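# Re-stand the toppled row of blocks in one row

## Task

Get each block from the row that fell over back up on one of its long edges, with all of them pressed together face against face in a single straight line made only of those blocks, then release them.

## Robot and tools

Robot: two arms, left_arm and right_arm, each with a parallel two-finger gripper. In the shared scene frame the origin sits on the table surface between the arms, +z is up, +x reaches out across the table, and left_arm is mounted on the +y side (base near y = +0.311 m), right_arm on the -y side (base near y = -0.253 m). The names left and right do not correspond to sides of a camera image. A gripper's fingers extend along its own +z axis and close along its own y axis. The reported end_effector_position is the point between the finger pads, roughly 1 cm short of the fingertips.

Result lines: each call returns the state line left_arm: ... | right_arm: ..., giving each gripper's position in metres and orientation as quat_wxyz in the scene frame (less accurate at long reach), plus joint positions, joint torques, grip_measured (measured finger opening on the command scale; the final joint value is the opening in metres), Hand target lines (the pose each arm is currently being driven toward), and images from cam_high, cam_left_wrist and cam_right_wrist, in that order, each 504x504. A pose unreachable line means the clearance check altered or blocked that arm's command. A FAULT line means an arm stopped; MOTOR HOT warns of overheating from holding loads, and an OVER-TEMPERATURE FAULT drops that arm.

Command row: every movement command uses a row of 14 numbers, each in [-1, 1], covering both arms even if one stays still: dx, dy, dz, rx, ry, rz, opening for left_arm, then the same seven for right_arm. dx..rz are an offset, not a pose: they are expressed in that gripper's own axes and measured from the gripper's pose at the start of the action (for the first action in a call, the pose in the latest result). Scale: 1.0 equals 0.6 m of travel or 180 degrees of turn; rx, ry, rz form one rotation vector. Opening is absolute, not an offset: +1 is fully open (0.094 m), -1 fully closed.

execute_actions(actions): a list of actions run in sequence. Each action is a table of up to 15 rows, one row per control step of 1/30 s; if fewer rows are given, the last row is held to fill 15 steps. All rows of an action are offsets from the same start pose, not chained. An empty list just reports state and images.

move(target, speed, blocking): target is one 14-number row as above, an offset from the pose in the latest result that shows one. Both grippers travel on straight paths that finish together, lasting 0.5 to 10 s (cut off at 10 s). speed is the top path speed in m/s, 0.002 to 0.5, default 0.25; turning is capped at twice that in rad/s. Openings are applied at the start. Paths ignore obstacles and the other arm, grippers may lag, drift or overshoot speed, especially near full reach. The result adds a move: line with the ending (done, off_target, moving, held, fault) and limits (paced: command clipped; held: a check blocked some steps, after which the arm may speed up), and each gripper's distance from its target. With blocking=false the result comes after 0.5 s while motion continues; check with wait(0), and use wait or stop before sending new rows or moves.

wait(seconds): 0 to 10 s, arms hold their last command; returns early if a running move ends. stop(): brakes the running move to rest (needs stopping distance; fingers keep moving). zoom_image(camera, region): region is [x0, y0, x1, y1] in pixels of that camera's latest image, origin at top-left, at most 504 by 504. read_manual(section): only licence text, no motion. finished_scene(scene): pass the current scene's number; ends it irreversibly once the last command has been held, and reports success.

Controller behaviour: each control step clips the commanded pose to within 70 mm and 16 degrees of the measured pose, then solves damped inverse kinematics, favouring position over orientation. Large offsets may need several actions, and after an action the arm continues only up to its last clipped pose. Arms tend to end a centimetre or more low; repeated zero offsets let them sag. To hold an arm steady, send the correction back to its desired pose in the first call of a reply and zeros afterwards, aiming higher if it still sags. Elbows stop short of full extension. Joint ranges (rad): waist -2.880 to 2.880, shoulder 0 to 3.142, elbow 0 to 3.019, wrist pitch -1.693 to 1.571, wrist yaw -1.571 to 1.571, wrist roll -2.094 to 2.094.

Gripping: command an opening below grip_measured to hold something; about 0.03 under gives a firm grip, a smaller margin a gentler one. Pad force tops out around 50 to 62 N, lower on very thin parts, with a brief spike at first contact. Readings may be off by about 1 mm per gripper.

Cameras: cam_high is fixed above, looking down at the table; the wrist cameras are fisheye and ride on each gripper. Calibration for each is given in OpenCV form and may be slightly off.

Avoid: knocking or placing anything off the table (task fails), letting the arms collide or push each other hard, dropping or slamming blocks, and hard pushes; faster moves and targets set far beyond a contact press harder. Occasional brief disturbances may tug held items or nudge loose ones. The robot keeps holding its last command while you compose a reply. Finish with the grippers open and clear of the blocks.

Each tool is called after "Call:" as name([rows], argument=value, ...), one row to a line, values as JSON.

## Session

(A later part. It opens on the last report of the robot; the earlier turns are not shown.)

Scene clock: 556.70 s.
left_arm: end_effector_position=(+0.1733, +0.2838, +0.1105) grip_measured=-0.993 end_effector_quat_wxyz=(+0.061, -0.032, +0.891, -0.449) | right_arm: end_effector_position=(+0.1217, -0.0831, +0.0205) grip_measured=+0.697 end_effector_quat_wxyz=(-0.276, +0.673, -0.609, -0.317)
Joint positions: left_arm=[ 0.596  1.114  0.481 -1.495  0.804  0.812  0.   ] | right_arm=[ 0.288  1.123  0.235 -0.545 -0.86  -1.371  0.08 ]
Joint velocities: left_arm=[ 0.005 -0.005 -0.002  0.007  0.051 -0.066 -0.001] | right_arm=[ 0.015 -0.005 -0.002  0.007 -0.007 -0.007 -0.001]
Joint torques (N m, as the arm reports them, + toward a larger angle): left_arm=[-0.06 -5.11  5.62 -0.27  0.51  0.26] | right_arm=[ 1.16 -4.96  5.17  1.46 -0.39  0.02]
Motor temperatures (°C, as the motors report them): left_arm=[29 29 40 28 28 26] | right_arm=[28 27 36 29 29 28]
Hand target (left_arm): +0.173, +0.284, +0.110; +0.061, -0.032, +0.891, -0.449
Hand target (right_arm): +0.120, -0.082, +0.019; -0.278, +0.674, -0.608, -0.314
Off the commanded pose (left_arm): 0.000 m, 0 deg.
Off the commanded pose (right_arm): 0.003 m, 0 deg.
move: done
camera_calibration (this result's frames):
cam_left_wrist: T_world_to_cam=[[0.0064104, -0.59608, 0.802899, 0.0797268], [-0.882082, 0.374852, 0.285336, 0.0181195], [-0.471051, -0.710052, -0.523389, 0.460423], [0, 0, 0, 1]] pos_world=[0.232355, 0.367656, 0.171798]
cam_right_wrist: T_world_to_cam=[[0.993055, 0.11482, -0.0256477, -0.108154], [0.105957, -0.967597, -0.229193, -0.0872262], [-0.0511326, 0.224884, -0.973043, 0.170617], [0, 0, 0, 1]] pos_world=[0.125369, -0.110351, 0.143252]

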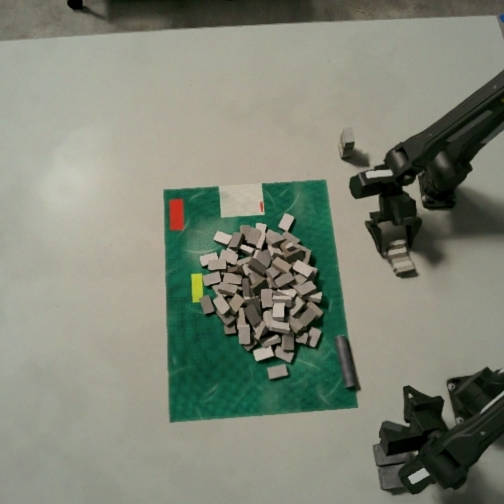

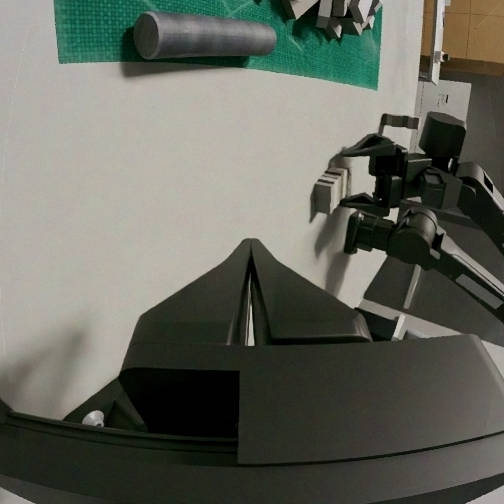

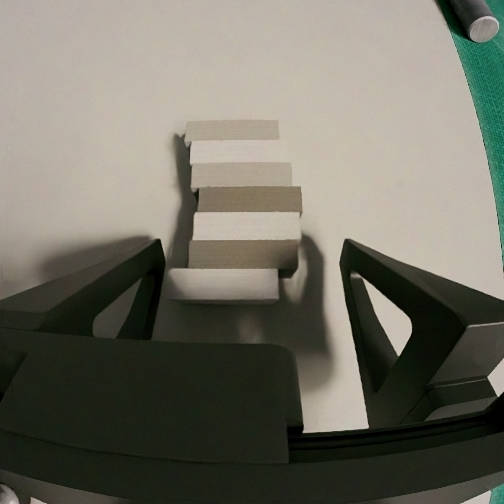

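Shift left ~6 mm, squeeze.

Call:
move(target=[0,0,0,0,0,0,-1,0.004,0.014,0.003,0,0,0,0.7], speed=0.03)

Call:
move(target=[0,0,0,0,0,0,-1,0,0,0,0,0,0,-0.2])

Call:
move(target=[0,0,0,0,0,0,-1,0,0,0,0,0,0,0.7])

Call:
move(target=[0,0,0,0,0,0,-1,-0.03,0.003,0.036,0,0,0,0.7], speed=0.04)

Scene clock: 563.37 s.
left_arm: end_effector_position=(+0.1733, +0.2838, +0.1105) grip_measured=-0.993 end_effector_quat_wxyz=(+0.061, -0.032, +0.891, -0.449) | right_arm: end_effector_position=(+0.1165, -0.0843, +0.0187) grip_measured=+0.697 end_effector_quat_wxyz=(-0.275, +0.672, -0.610, -0.318)
Joint positions: left_arm=[ 0.596  1.114  0.481 -1.495  0.804  0.812  0.   ] | right_arm=[ 0.288  1.111  0.221 -0.545 -0.86  -1.368  0.08 ]
Joint velocities: left_arm=[-0.015  0.005 -0.027 -0.002 -0.051 -0.095  0.001] | right_arm=[ 0.005 -0.015 -0.002  0.002 -0.022 -0.051 -0.001]
Joint torques (N m, as the arm reports them, + toward a larger angle): left_arm=[ 0.28 -5.29  5.69 -0.42  0.47  0.26] | right_arm=[ 1.61 -5.58  5.41  1.22 -0.44 -0.07]
Motor temperatures (°C, as the motors report them): left_arm=[29 29 40 28 28 26] | right_arm=[28 27 36 29 29 28]
Hand target (left_arm): +0.173, +0.284, +0.110; +0.061, -0.032, +0.891, -0.449
Hand target (right_arm): +0.113, -0.084, +0.018; -0.276, +0.673, -0.609, -0.317
Off the commanded pose (left_arm): 0.000 m, 0 deg.
Off the commanded pose (right_arm): 0.003 m, 0 deg.
move: done
camera_calibration (this result's frames):
cam_left_wrist: T_world_to_cam=[[0.0064104, -0.59608, 0.802899, 0.0797268], [-0.882082, 0.374852, 0.285336, 0.0181195], [-0.471051, -0.710052, -0.523389, 0.460423], [0, 0, 0, 1]] pos_world=[0.232355, 0.367656, 0.171798]
cam_right_wrist: T_world_to_cam=[[0.993172, 0.112592, -0.0305365, -0.103014], [0.102704, -0.968023, -0.228873, -0.0879662], [-0.0553292, 0.224174, -0.972977, 0.1693], [0, 0, 0, 1]] pos_world=[0.120712, -0.111507, 0.141447]

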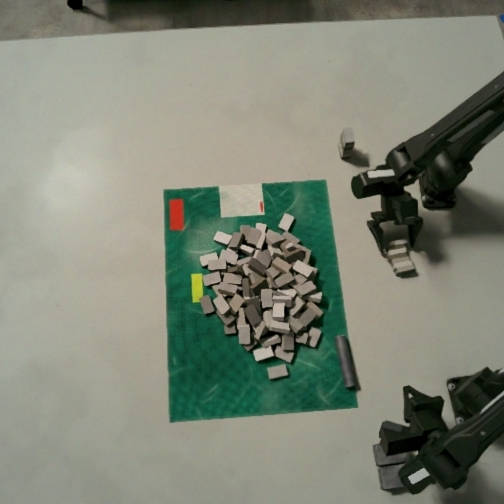

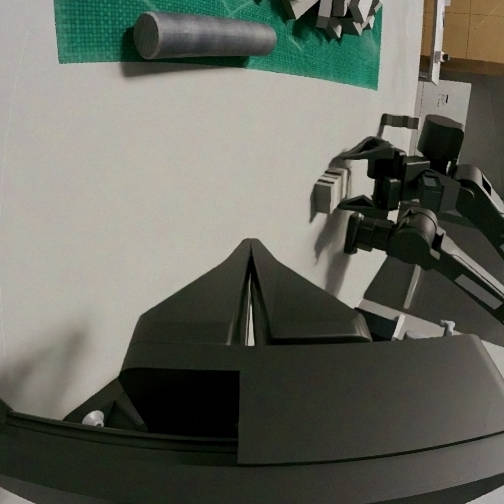

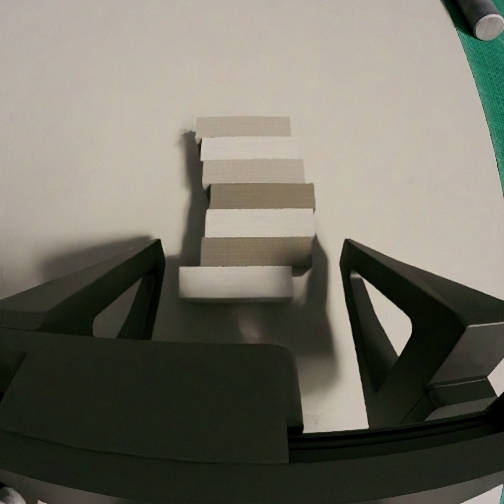

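Scene clock: 563.87 s.
left_arm: end_effector_position=(+0.1733, +0.2838, +0.1105) grip_measured=-0.993 end_effector_quat_wxyz=(+0.061, -0.032, +0.891, -0.449) | right_arm: end_effector_position=(+0.1166, -0.0844, +0.0187) grip_measured=-0.074 end_effector_quat_wxyz=(-0.275, +0.672, -0.610, -0.318)
Joint positions: left_arm=[ 0.596  1.114  0.481 -1.495  0.804  0.812  0.   ] | right_arm=[ 0.287  1.111  0.221 -0.545 -0.859 -1.368  0.043]
Joint velocities: left_arm=[-0.024 -0.005 -0.007 -0.002 -0.037 -0.037 -0.   ] | right_arm=[-0.024  0.005 -0.002  0.017  0.007  0.037 -0.   ]
Joint torques (N m, as the arm reports them, + toward a larger angle): left_arm=[ 0.23 -5.26  5.68 -0.43  0.5   0.28] | right_arm=[ 1.37 -4.51  6.33  0.58 -0.53 -0.09]
Motor temperatures (°C, as the motors report them): left_arm=[29 29 40 28 28 26] | right_arm=[28 27 36 29 29 28]
Hand target (left_arm): +0.173, +0.284, +0.110; +0.061, -0.032, +0.891, -0.449
Hand target (right_arm): +0.117, -0.084, +0.019; -0.275, +0.672, -0.610, -0.318
Off the commanded pose (left_arm): 0.000 m, 0 deg.
Off the commanded pose (right_arm): 0.000 m, 0 deg.
move: done
camera_calibration (this result's frames):
cam_left_wrist: T_world_to_cam=[[0.0064104, -0.59608, 0.802899, 0.0797268], [-0.882082, 0.374852, 0.285336, 0.0181195], [-0.471051, -0.710052, -0.523389, 0.460423], [0, 0, 0, 1]] pos_world=[0.232355, 0.367656, 0.171798]
cam_right_wrist: T_world_to_cam=[[0.993223, 0.112151, -0.0304897, -0.103129], [0.102305, -0.968152, -0.228508, -0.0880491], [-0.055146, 0.22384, -0.973065, 0.169231], [0, 0, 0, 1]] pos_world=[0.120771, -0.111559, 0.141408]

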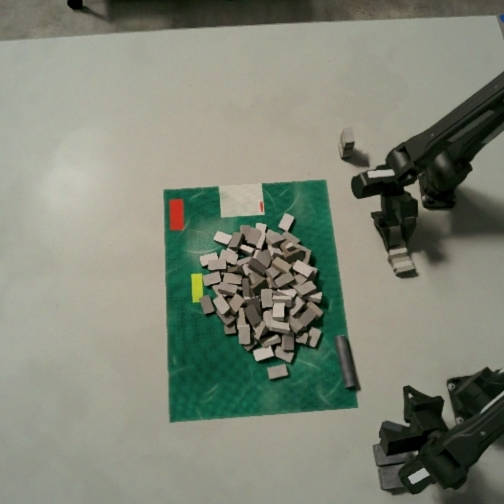

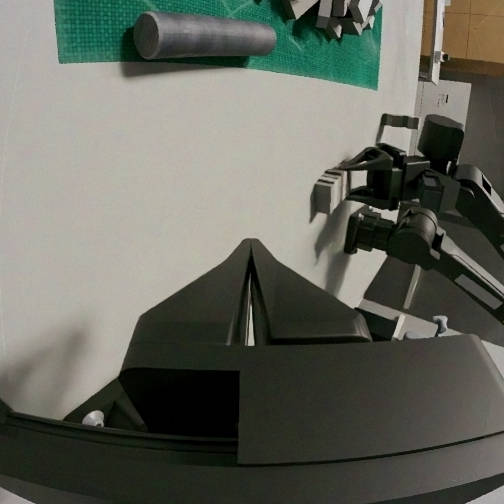

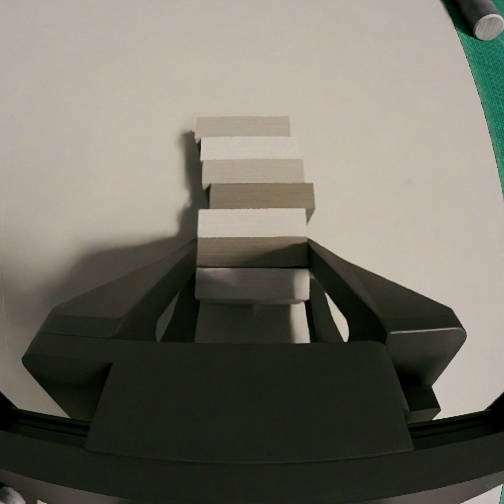

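Scene clock: 564.37 s.
left_arm: end_effector_position=(+0.1733, +0.2838, +0.1105) grip_measured=-0.993 end_effector_quat_wxyz=(+0.061, -0.032, +0.891, -0.449) | right_arm: end_effector_position=(+0.1166, -0.0844, +0.0187) grip_measured=+0.697 end_effector_quat_wxyz=(-0.275, +0.672, -0.610, -0.318)
Joint positions: left_arm=[ 0.596  1.114  0.481 -1.495  0.804  0.812  0.   ] | right_arm=[ 0.287  1.111  0.221 -0.545 -0.859 -1.368  0.08 ]
Joint velocities: left_arm=[-0.015 -0.005 -0.007 -0.012  0.007  0.022  0.   ] | right_arm=[-0.015 -0.015 -0.007 -0.007 -0.022 -0.051 -0.   ]
Joint torques (N m, as the arm reports them, + toward a larger angle): left_arm=[ 0.25 -4.76  5.62 -0.38  0.48  0.27] | right_arm=[ 1.47 -3.56  6.19  0.61 -0.51 -0.04]
Motor temperatures (°C, as the motors report them): left_arm=[29 29 40 28 28 26] | right_arm=[28 27 36 29 29 28]
Hand target (left_arm): +0.173, +0.284, +0.110; +0.061, -0.032, +0.891, -0.449
Hand target (right_arm): +0.117, -0.084, +0.019; -0.275, +0.672, -0.610, -0.318
Off the commanded pose (left_arm): 0.000 m, 0 deg.
Off the commanded pose (right_arm): 0.000 m, 0 deg.
move: done
camera_calibration (this result's frames):
cam_left_wrist: T_world_to_cam=[[0.0064104, -0.59608, 0.802899, 0.0797268], [-0.882082, 0.374852, 0.285336, 0.0181195], [-0.471051, -0.710052, -0.523389, 0.460423], [0, 0, 0, 1]] pos_world=[0.232355, 0.367656, 0.171798]
cam_right_wrist: T_world_to_cam=[[0.993223, 0.112151, -0.0304897, -0.103129], [0.102305, -0.968152, -0.228508, -0.0880491], [-0.055146, 0.22384, -0.973065, 0.169231], [0, 0, 0, 1]] pos_world=[0.120771, -0.111559, 0.141408]

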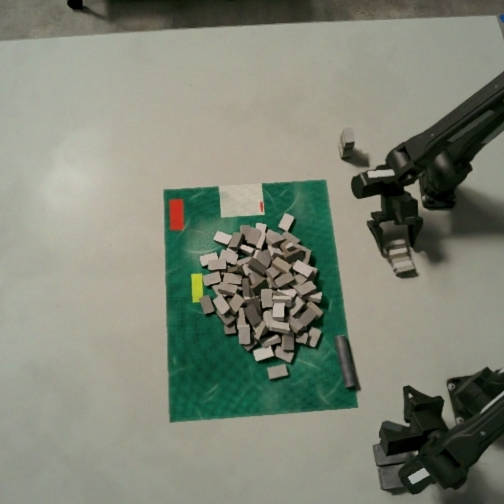

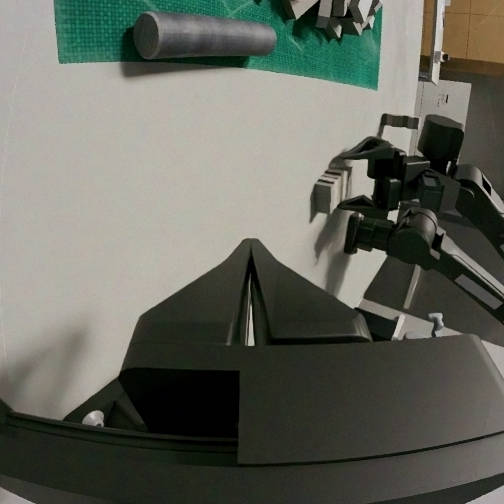

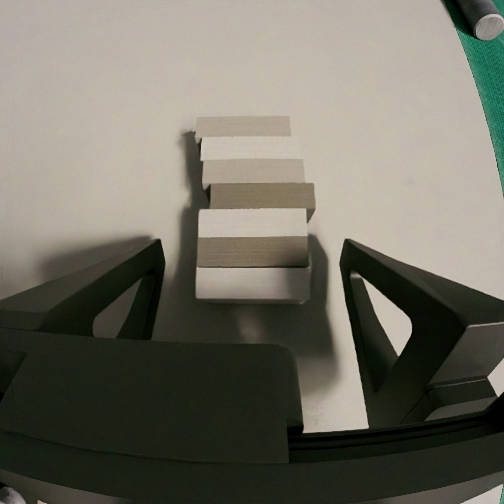

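Scene clock: 565.53 s.
left_arm: end_effector_position=(+0.1733, +0.2838, +0.1105) grip_measured=-0.993 end_effector_quat_wxyz=(+0.061, -0.032, +0.891, -0.449) | right_arm: end_effector_position=(+0.1140, -0.0569, +0.0193) grip_measured=+0.697 end_effector_quat_wxyz=(-0.271, +0.672, -0.612, -0.318)
Joint positions: left_arm=[ 0.596  1.114  0.481 -1.495  0.804  0.812  0.   ] | right_arm=[ 0.449  1.097  0.207 -0.377 -0.821 -1.133  0.08 ]
Joint velocities: left_arm=[-0.015 -0.005 -0.002  0.007  0.022 -0.051 -0.001] | right_arm=[-0.015 -0.015 -0.012  0.012 -0.081  0.037  0.   ]
Joint torques (N m, as the arm reports them, + toward a larger angle): left_arm=[ 0.14 -4.91  5.59 -0.3   0.52  0.28] | right_arm=[ 1.89 -5.76  5.58  1.75 -0.37 -0.01]
Motor temperatures (°C, as the motors report them): left_arm=[29 29 40 28 28 26] | right_arm=[28 27 36 29 29 28]
Hand target (left_arm): +0.173, +0.284, +0.110; +0.061, -0.032, +0.891, -0.449
Hand target (right_arm): +0.112, -0.056, +0.018; -0.275, +0.672, -0.611, -0.316
Off the commanded pose (left_arm): 0.000 m, 0 deg.
Off the commanded pose (right_arm): 0.002 m, 0 deg.
move: done
camera_calibration (this result's frames):
cam_left_wrist: T_world_to_cam=[[0.0064104, -0.59608, 0.802899, 0.0797268], [-0.882082, 0.374852, 0.285336, 0.0181195], [-0.471051, -0.710052, -0.523389, 0.460423], [0, 0, 0, 1]] pos_world=[0.232355, 0.367656, 0.171798]
cam_right_wrist: T_world_to_cam=[[0.992927, 0.112876, -0.0368158, -0.103348], [0.101882, -0.969262, -0.223944, -0.0611392], [-0.0609619, 0.218609, -0.973906, 0.163877], [0, 0, 0, 1]] pos_world=[0.118836, -0.0834194, 0.142104]

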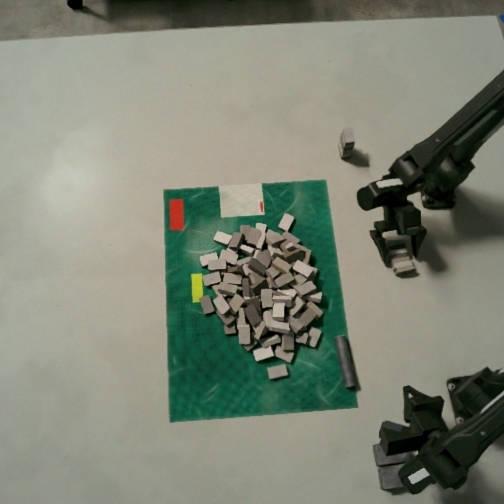

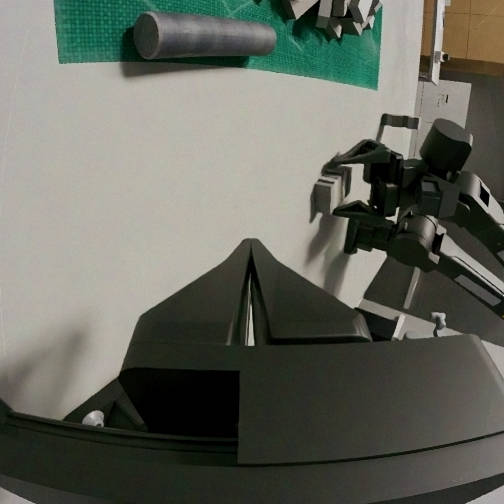

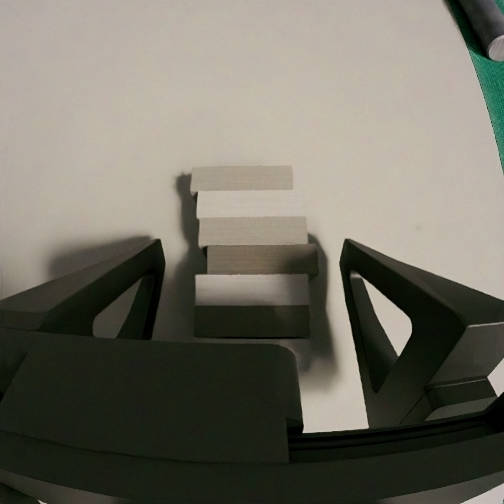

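Call:
move(target=[0,0,0,0,0,0,-1,0,0,0,0,0,0,-0.2])

Call:
move(target=[0,0,0,0,0,0,-1,0,0,0,0,0,0,0.7])

Call:
move(target=[0,0,0,0,0,0,-1,-0.03,0.003,0.036,0,0,0,0.7], speed=0.04)

Scene clock: 570.90 s.
left_arm: end_effector_position=(+0.1733, +0.2838, +0.1105) grip_measured=-0.993 end_effector_quat_wxyz=(+0.061, -0.032, +0.891, -0.449) | right_arm: end_effector_position=(+0.1140, -0.0569, +0.0193) grip_measured=-0.075 end_effector_quat_wxyz=(-0.271, +0.671, -0.613, -0.319)
Joint positions: left_arm=[ 0.596  1.114  0.481 -1.495  0.804  0.812  0.   ] | right_arm=[ 0.449  1.097  0.207 -0.377 -0.821 -1.13   0.043]
Joint velocities: left_arm=[ 0.005 -0.005 -0.027  0.007 -0.022 -0.095  0.001] | right_arm=[-0.005 -0.015 -0.002 -0.012  0.007  0.037  0.   ]
Joint torques (N m, as the arm reports them, + toward a larger angle): left_arm=[-0.08 -4.89  5.65 -0.35  0.51  0.26] | right_arm=[ 0.32 -3.74  6.59  1.02 -0.44 -0.19]
Motor temperatures (°C, as the motors report them): left_arm=[29 29 40 28 28 26] | right_arm=[28 27 36 29 29 28]
Hand target (left_arm): +0.173, +0.284, +0.110; +0.061, -0.032, +0.891, -0.449
Hand target (right_arm): +0.114, -0.057, +0.019; -0.271, +0.672, -0.611, -0.318
Off the commanded pose (left_arm): 0.000 m, 0 deg.
Off the commanded pose (right_arm): 0.000 m, 0 deg.
move: done
camera_calibration (this result's frames):
cam_left_wrist: T_world_to_cam=[[0.0064104, -0.59608, 0.802899, 0.0797268], [-0.882082, 0.374852, 0.285336, 0.0181195], [-0.471051, -0.710052, -0.523389, 0.460423], [0, 0, 0, 1]] pos_world=[0.232355, 0.367656, 0.171798]
cam_right_wrist: T_world_to_cam=[[0.993075, 0.110899, -0.0387665, -0.103505], [0.0995218, -0.969495, -0.223999, -0.0608577], [-0.0624252, 0.21859, -0.973818, 0.16406], [0, 0, 0, 1]] pos_world=[0.119087, -0.0833845, 0.14212]

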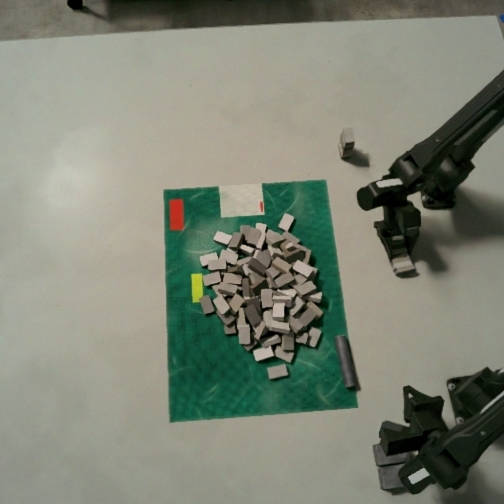

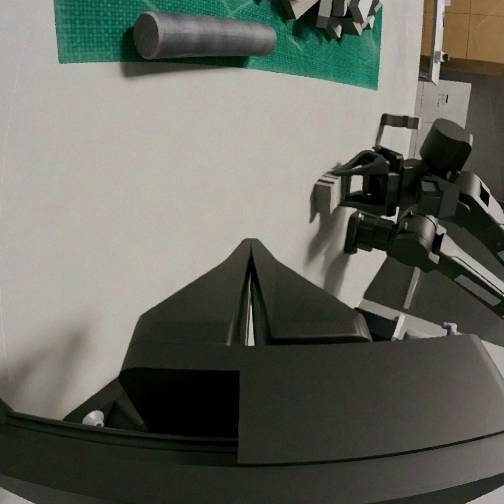

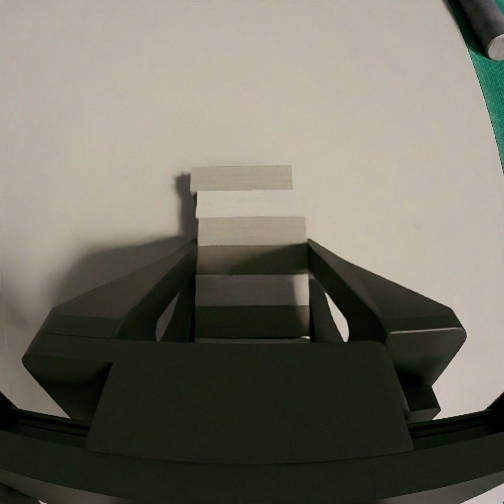

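Scene clock: 571.40 s.
left_arm: end_effector_position=(+0.1733, +0.2838, +0.1105) grip_measured=-0.993 end_effector_quat_wxyz=(+0.061, -0.032, +0.891, -0.449) | right_arm: end_effector_position=(+0.1140, -0.0569, +0.0193) grip_measured=+0.697 end_effector_quat_wxyz=(-0.271, +0.671, -0.613, -0.319)
Joint positions: left_arm=[ 0.596  1.114  0.481 -1.495  0.804  0.812  0.   ] | right_arm=[ 0.449  1.097  0.207 -0.377 -0.821 -1.13   0.08 ]
Joint velocities: left_arm=[-0.015 -0.005 -0.027  0.012  0.022 -0.007 -0.   ] | right_arm=[-0.005 -0.015 -0.012  0.002 -0.11   0.022 -0.001]
Joint torques (N m, as the arm reports them, + toward a larger angle): left_arm=[ 0.23 -4.6   5.63 -0.35  0.51  0.27] | right_arm=[ 0.64 -4.19  6.43  0.9  -0.44 -0.07]
Motor temperatures (°C, as the motors report them): left_arm=[29 29 40 28 28 26] | right_arm=[28 27 36 29 29 28]
Hand target (left_arm): +0.173, +0.284, +0.110; +0.061, -0.032, +0.891, -0.449
Hand target (right_arm): +0.114, -0.057, +0.019; -0.271, +0.671, -0.613, -0.319
Off the commanded pose (left_arm): 0.000 m, 0 deg.
Off the commanded pose (right_arm): 0.000 m, 0 deg.
move: done
camera_calibration (this result's frames):
cam_left_wrist: T_world_to_cam=[[0.0064104, -0.59608, 0.802899, 0.0797268], [-0.882082, 0.374852, 0.285336, 0.0181195], [-0.471051, -0.710052, -0.523389, 0.460423], [0, 0, 0, 1]] pos_world=[0.232355, 0.367656, 0.171798]
cam_right_wrist: T_world_to_cam=[[0.993075, 0.110899, -0.0387665, -0.103505], [0.0995218, -0.969495, -0.223999, -0.0608577], [-0.0624252, 0.21859, -0.973818, 0.16406], [0, 0, 0, 1]] pos_world=[0.119087, -0.0833845, 0.14212]

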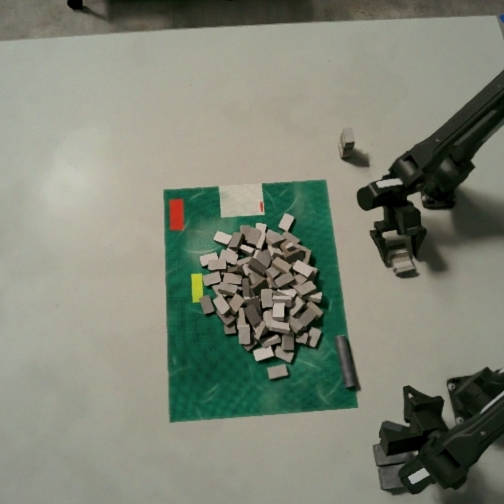

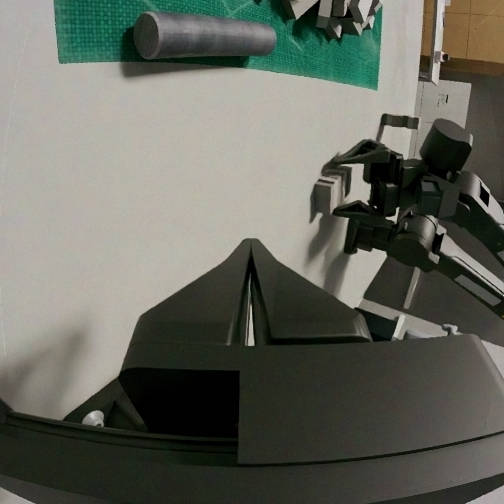

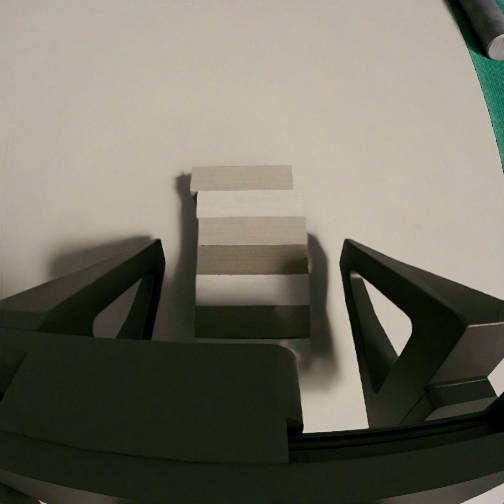

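Scene clock: 572.53 s.
left_arm: end_effector_position=(+0.1733, +0.2838, +0.1105) grip_measured=-0.993 end_effector_quat_wxyz=(+0.061, -0.032, +0.891, -0.449) | right_arm: end_effector_position=(+0.1121, -0.0289, +0.0229) grip_measured=+0.697 end_effector_quat_wxyz=(-0.274, +0.673, -0.611, -0.316)
Joint positions: left_arm=[ 0.596  1.114  0.481 -1.495  0.804  0.812  0.   ] | right_arm=[ 0.597  1.099  0.207 -0.228 -0.764 -0.938  0.08 ]
Joint velocities: left_arm=[ 0.015 -0.005 -0.007  0.002  0.037 -0.051 -0.001] | right_arm=[-0.005 -0.015 -0.017 -0.022 -0.051  0.007  0.   ]
Joint torques (N m, as the arm reports them, + toward a larger angle): left_arm=[ 0.48 -4.54  5.64 -0.41  0.5   0.26] | right_arm=[ 2.02 -3.5   5.85  2.09 -0.27  0.03]
Motor temperatures (°C, as the motors report them): left_arm=[29 29 40 28 28 26] | right_arm=[28 27 36 29 29 28]
Hand target (left_arm): +0.173, +0.284, +0.110; +0.061, -0.032, +0.891, -0.449
Hand target (right_arm): +0.109, -0.029, +0.019; -0.271, +0.671, -0.613, -0.317
Off the commanded pose (left_arm): 0.000 m, 0 deg.
Off the commanded pose (right_arm): 0.005 m, 1 deg.
move: done
camera_calibration (this result's frames):
cam_left_wrist: T_world_to_cam=[[0.0064104, -0.59608, 0.802899, 0.0797268], [-0.882082, 0.374852, 0.285336, 0.0181195], [-0.471051, -0.710052, -0.523389, 0.460423], [0, 0, 0, 1]] pos_world=[0.232355, 0.367656, 0.171798]
cam_right_wrist: T_world_to_cam=[[0.993235, 0.112363, -0.029303, -0.104793], [0.103028, -0.969131, -0.223986, -0.0331016], [-0.0535662, 0.219452, -0.974152, 0.160338], [0, 0, 0, 1]] pos_world=[0.116083, -0.0554913, 0.145709]

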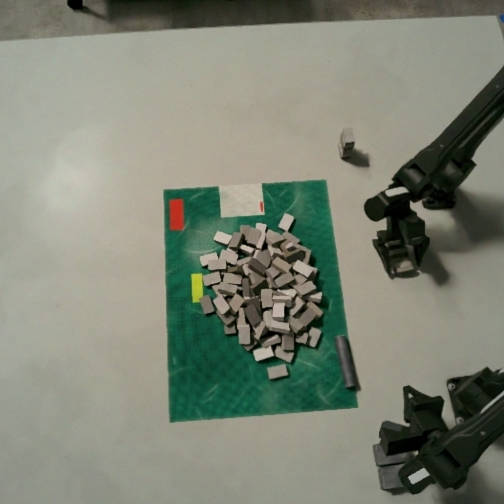

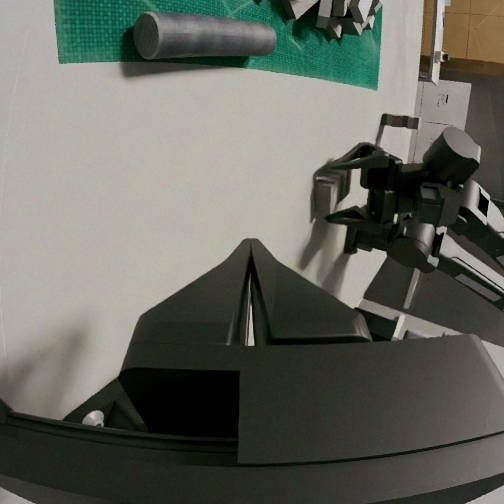

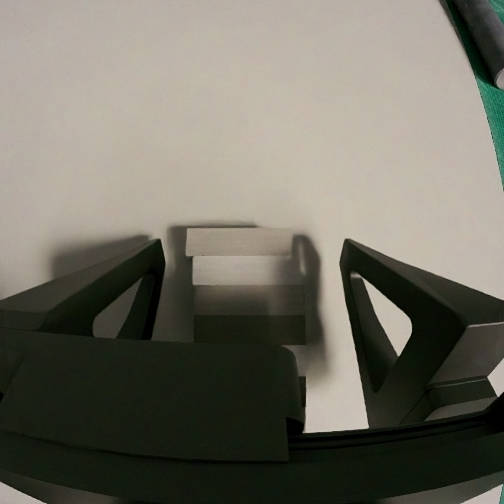

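Call:
move(target=[0,0,0,0,0,0,-1,0.003,0.007,0.003,0,0,0,0.7], speed=0.03)

Call:
move(target=[0,0,0,0,0,0,-1,0,0,0,0,0,0,-0.2])

Call:
move(target=[0,0,0,0,0,0,-1,0,0,0,0,0,0,1])

Call:
move(target=[0,0,0,0,0,0,-1,0,0,-0.15,0,0,0,1], speed=0.08)

Scene clock: 579.60 s.
left_arm: end_effector_position=(+0.1733, +0.2838, +0.1105) grip_measured=-0.993 end_effector_quat_wxyz=(+0.061, -0.032, +0.891, -0.449) | right_arm: end_effector_position=(+0.1119, -0.0288, +0.0227) grip_measured=+0.697 end_effector_quat_wxyz=(-0.273, +0.672, -0.611, -0.316)
Joint positions: left_arm=[ 0.596  1.114  0.481 -1.495  0.804  0.812  0.   ] | right_arm=[ 0.598  1.099  0.207 -0.228 -0.762 -0.935  0.08 ]
Joint velocities: left_arm=[-0.015  0.015 -0.012 -0.002 -0.095  0.081  0.   ] | right_arm=[ 0.005 -0.005  0.007 -0.012 -0.095 -0.007  0.   ]
Joint torques (N m, as the arm reports them, + toward a larger angle): left_arm=[-0.16 -5.2   5.62 -0.31  0.51  0.26] | right_arm=[ 1.44 -4.45  5.59  1.92 -0.33 -0.04]
Motor temperatures (°C, as the motors report them): left_arm=[29 29 40 28 28 26] | right_arm=[28 26 36 29 29 28]
Hand target (left_arm): +0.173, +0.284, +0.110; +0.061, -0.032, +0.891, -0.449
Hand target (right_arm): +0.108, -0.029, +0.020; -0.274, +0.673, -0.611, -0.316
Off the commanded pose (left_arm): 0.000 m, 0 deg.
Off the commanded pose (right_arm): 0.005 m, 0 deg.
move: done
camera_calibration (this result's frames):
cam_left_wrist: T_world_to_cam=[[0.0064104, -0.59608, 0.802899, 0.0797268], [-0.882082, 0.374852, 0.285336, 0.0181195], [-0.471051, -0.710052, -0.523389, 0.460423], [0, 0, 0, 1]] pos_world=[0.232355, 0.367656, 0.171798]
cam_right_wrist: T_world_to_cam=[[0.993289, 0.111377, -0.0311849, -0.104586], [0.101706, -0.969488, -0.223044, -0.0328709], [-0.0550753, 0.218375, -0.974309, 0.160322], [0, 0, 0, 1]] pos_world=[0.116057, -0.0552297, 0.14561]

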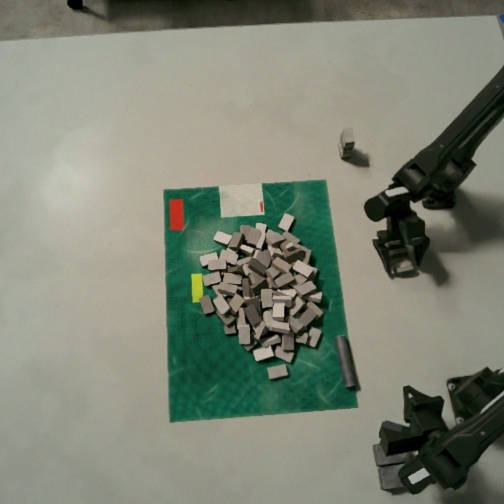

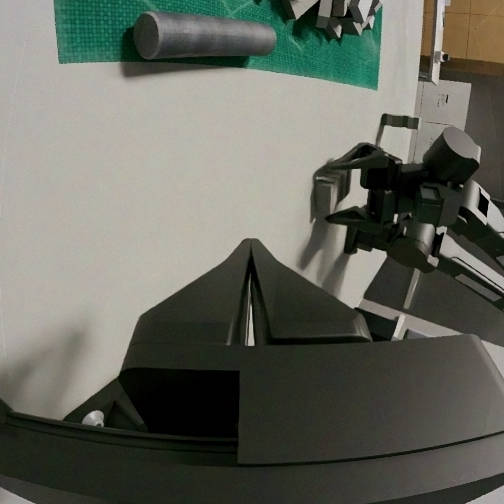

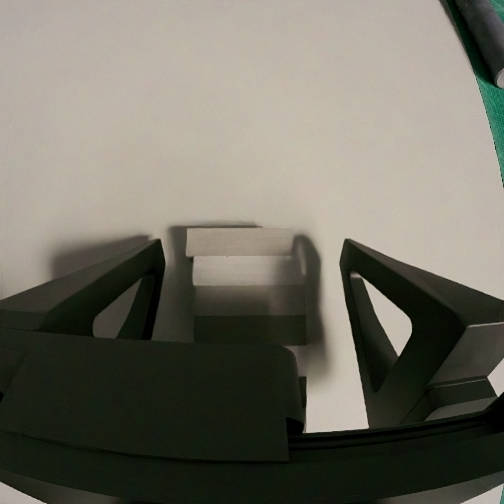

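Scene clock: 580.10 s.
left_arm: end_effector_position=(+0.1733, +0.2838, +0.1105) grip_measured=-0.993 end_effector_quat_wxyz=(+0.061, -0.032, +0.891, -0.449) | right_arm: end_effector_position=(+0.1118, -0.0287, +0.0229) grip_measured=-0.076 end_effector_quat_wxyz=(-0.273, +0.672, -0.611, -0.317)
Joint positions: left_arm=[ 0.596  1.114  0.481 -1.495  0.804  0.812  0.   ] | right_arm=[ 0.598  1.099  0.207 -0.228 -0.764 -0.935  0.043]
Joint velocities: left_arm=[-0.005 -0.015 -0.017  0.007  0.007 -0.037  0.   ] | right_arm=[-0.005  0.005  0.002 -0.007 -0.066 -0.022 -0.   ]
Joint torques (N m, as the arm reports them, + toward a larger angle): left_arm=[ 0.32 -4.31  5.66 -0.43  0.5   0.27] | right_arm=[ 0.86 -4.74  6.69  1.07 -0.34 -0.09]
Motor temperatures (°C, as the motors report them): left_arm=[29 29 40 28 28 26] | right_arm=[28 26 36 29 29 28]
Hand target (left_arm): +0.173, +0.284, +0.110; +0.061, -0.032, +0.891, -0.449
Hand target (right_arm): +0.112, -0.029, +0.023; -0.273, +0.672, -0.611, -0.316
Off the commanded pose (left_arm): 0.000 m, 0 deg.
Off the commanded pose (right_arm): 0.000 m, 0 deg.
move: done
camera_calibration (this result's frames):
cam_left_wrist: T_world_to_cam=[[0.0064104, -0.59608, 0.802899, 0.0797268], [-0.882082, 0.374852, 0.285336, 0.0181195], [-0.471051, -0.710052, -0.523389, 0.460423], [0, 0, 0, 1]] pos_world=[0.232355, 0.367656, 0.171798]
cam_right_wrist: T_world_to_cam=[[0.993216, 0.111899, -0.0316198, -0.104436], [0.102068, -0.969241, -0.223951, -0.0327558], [-0.0557071, 0.219205, -0.974087, 0.160504], [0, 0, 0, 1]] pos_world=[0.116012, -0.0552452, 0.145707]

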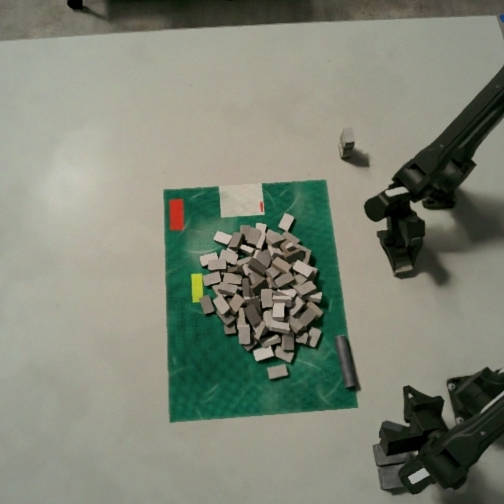

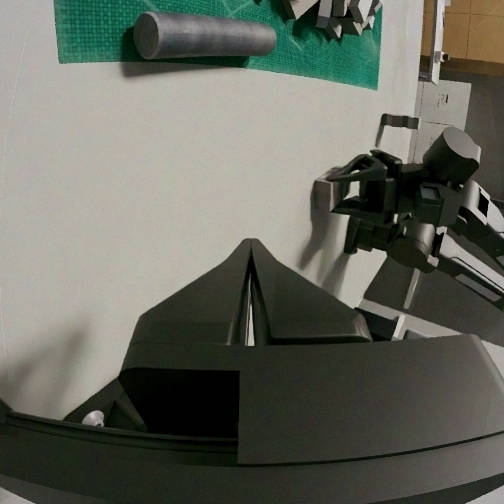

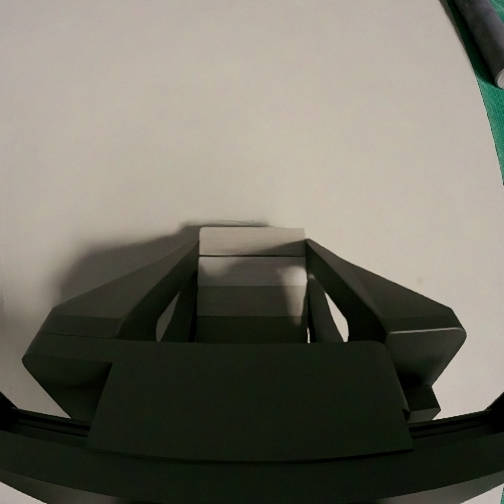

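Scene clock: 580.60 s.
left_arm: end_effector_position=(+0.1733, +0.2838, +0.1105) grip_measured=-0.993 end_effector_quat_wxyz=(+0.061, -0.032, +0.891, -0.449) | right_arm: end_effector_position=(+0.1118, -0.0286, +0.0229) grip_measured=+1.000 end_effector_quat_wxyz=(-0.273, +0.672, -0.611, -0.317)
Joint positions: left_arm=[ 0.596  1.114  0.481 -1.495  0.804  0.812  0.   ] | right_arm=[ 0.598  1.099  0.207 -0.228 -0.764 -0.935  0.094]
Joint velocities: left_arm=[-0.005 -0.015 -0.002  0.012  0.051  0.022 -0.   ] | right_arm=[-0.024  0.005 -0.012 -0.007 -0.007  0.022  0.   ]
Joint torques (N m, as the arm reports them, + toward a larger angle): left_arm=[ 0.07 -4.63  5.66 -0.37  0.5   0.27] | right_arm=[ 1.17 -4.76  6.97  1.35 -0.41 -0.09]
Motor temperatures (°C, as the motors report them): left_arm=[29 29 40 28 28 26] | right_arm=[28 26 36 29 29 28]
Hand target (left_arm): +0.173, +0.284, +0.110; +0.061, -0.032, +0.891, -0.449
Hand target (right_arm): +0.112, -0.029, +0.023; -0.273, +0.672, -0.611, -0.317
Off the commanded pose (left_arm): 0.000 m, 0 deg.
Off the commanded pose (right_arm): 0.000 m, 0 deg.
move: done
camera_calibration (this result's frames):
cam_left_wrist: T_world_to_cam=[[0.0064104, -0.59608, 0.802899, 0.0797268], [-0.882082, 0.374852, 0.285336, 0.0181195], [-0.471051, -0.710052, -0.523389, 0.460423], [0, 0, 0, 1]] pos_world=[0.232355, 0.367656, 0.171798]
cam_right_wrist: T_world_to_cam=[[0.993192, 0.112073, -0.0317646, -0.104386], [0.102189, -0.969158, -0.224254, -0.0327174], [-0.0559177, 0.219481, -0.974013, 0.160564], [0, 0, 0, 1]] pos_world=[0.115997, -0.0552503, 0.145739]

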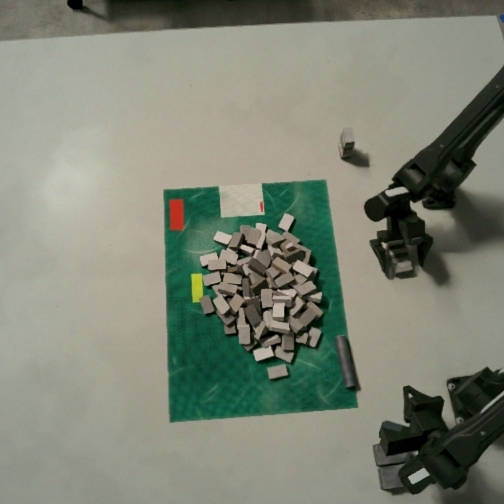

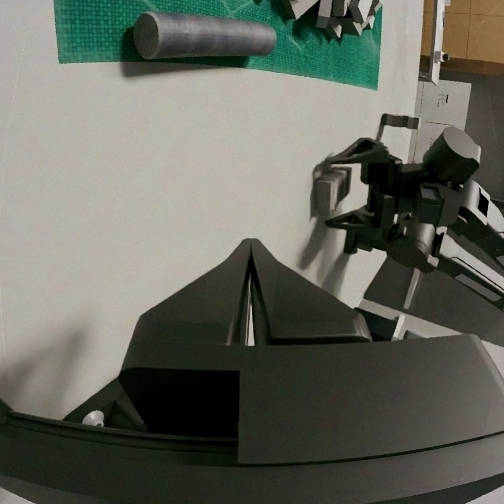

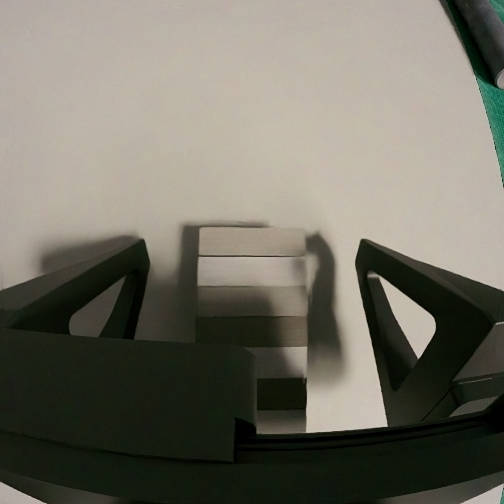

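Scene clock: 582.37 s.
left_arm: end_effector_position=(+0.1733, +0.2838, +0.1105) grip_measured=-0.993 end_effector_quat_wxyz=(+0.061, -0.032, +0.891, -0.449) | right_arm: end_effector_position=(+0.1009, -0.0995, +0.0654) grip_measured=+1.000 end_effector_quat_wxyz=(-0.255, +0.666, -0.618, -0.332)
Joint positions: left_arm=[ 0.596  1.114  0.481 -1.495  0.804  0.812  0.   ] | right_arm=[ 0.214  0.902  0.292 -0.967 -0.864 -1.486  0.094]
Joint velocities: left_arm=[-0.015 -0.005  0.012  0.012 -0.007  0.037  0.   ] | right_arm=[-0.015 -0.015 -0.017  0.017  0.022 -0.007  0.   ]
Joint torques (N m, as the arm reports them, + toward a larger angle): left_arm=[-0.24 -4.65  5.67 -0.37  0.5   0.26] | right_arm=[ 0.58 -2.77 12.84 -0.4  -0.6  -0.26]
Motor temperatures (°C, as the motors report them): left_arm=[29 29 40 28 28 26] | right_arm=[28 26 37 29 29 28]
Hand target (left_arm): +0.173, +0.284, +0.110; +0.061, -0.032, +0.891, -0.449
Hand target (right_arm): +0.118, -0.098, +0.082; -0.272, +0.672, -0.610, -0.320
Off the commanded pose (left_arm): 0.000 m, 0 deg.
Off the commanded pose (right_arm): 0.025 m, 3 deg.
move: off_target (right_arm)
camera_calibration (this result's frames):
cam_left_wrist: T_world_to_cam=[[0.0064104, -0.59608, 0.802899, 0.0797268], [-0.882082, 0.374852, 0.285336, 0.0181195], [-0.471051, -0.710052, -0.523389, 0.460423], [0, 0, 0, 1]] pos_world=[0.232355, 0.367656, 0.171798]
cam_right_wrist: T_world_to_cam=[[0.989946, 0.115059, -0.0822693, -0.0803606], [0.0941854, -0.970146, -0.223486, -0.0900956], [-0.105527, 0.21349, -0.971229, 0.221109], [0, 0, 0, 1]] pos_world=[0.111371, -0.125364, 0.188001]

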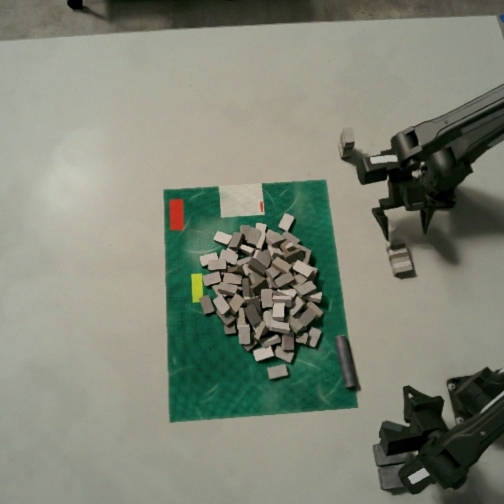

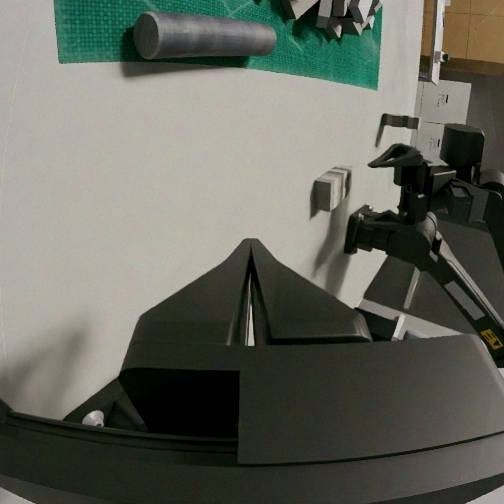

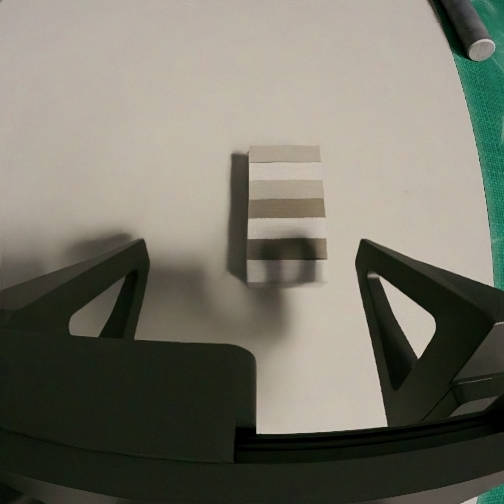

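Call:
finished_scene(scene=1)

The scene is finished: the task was done.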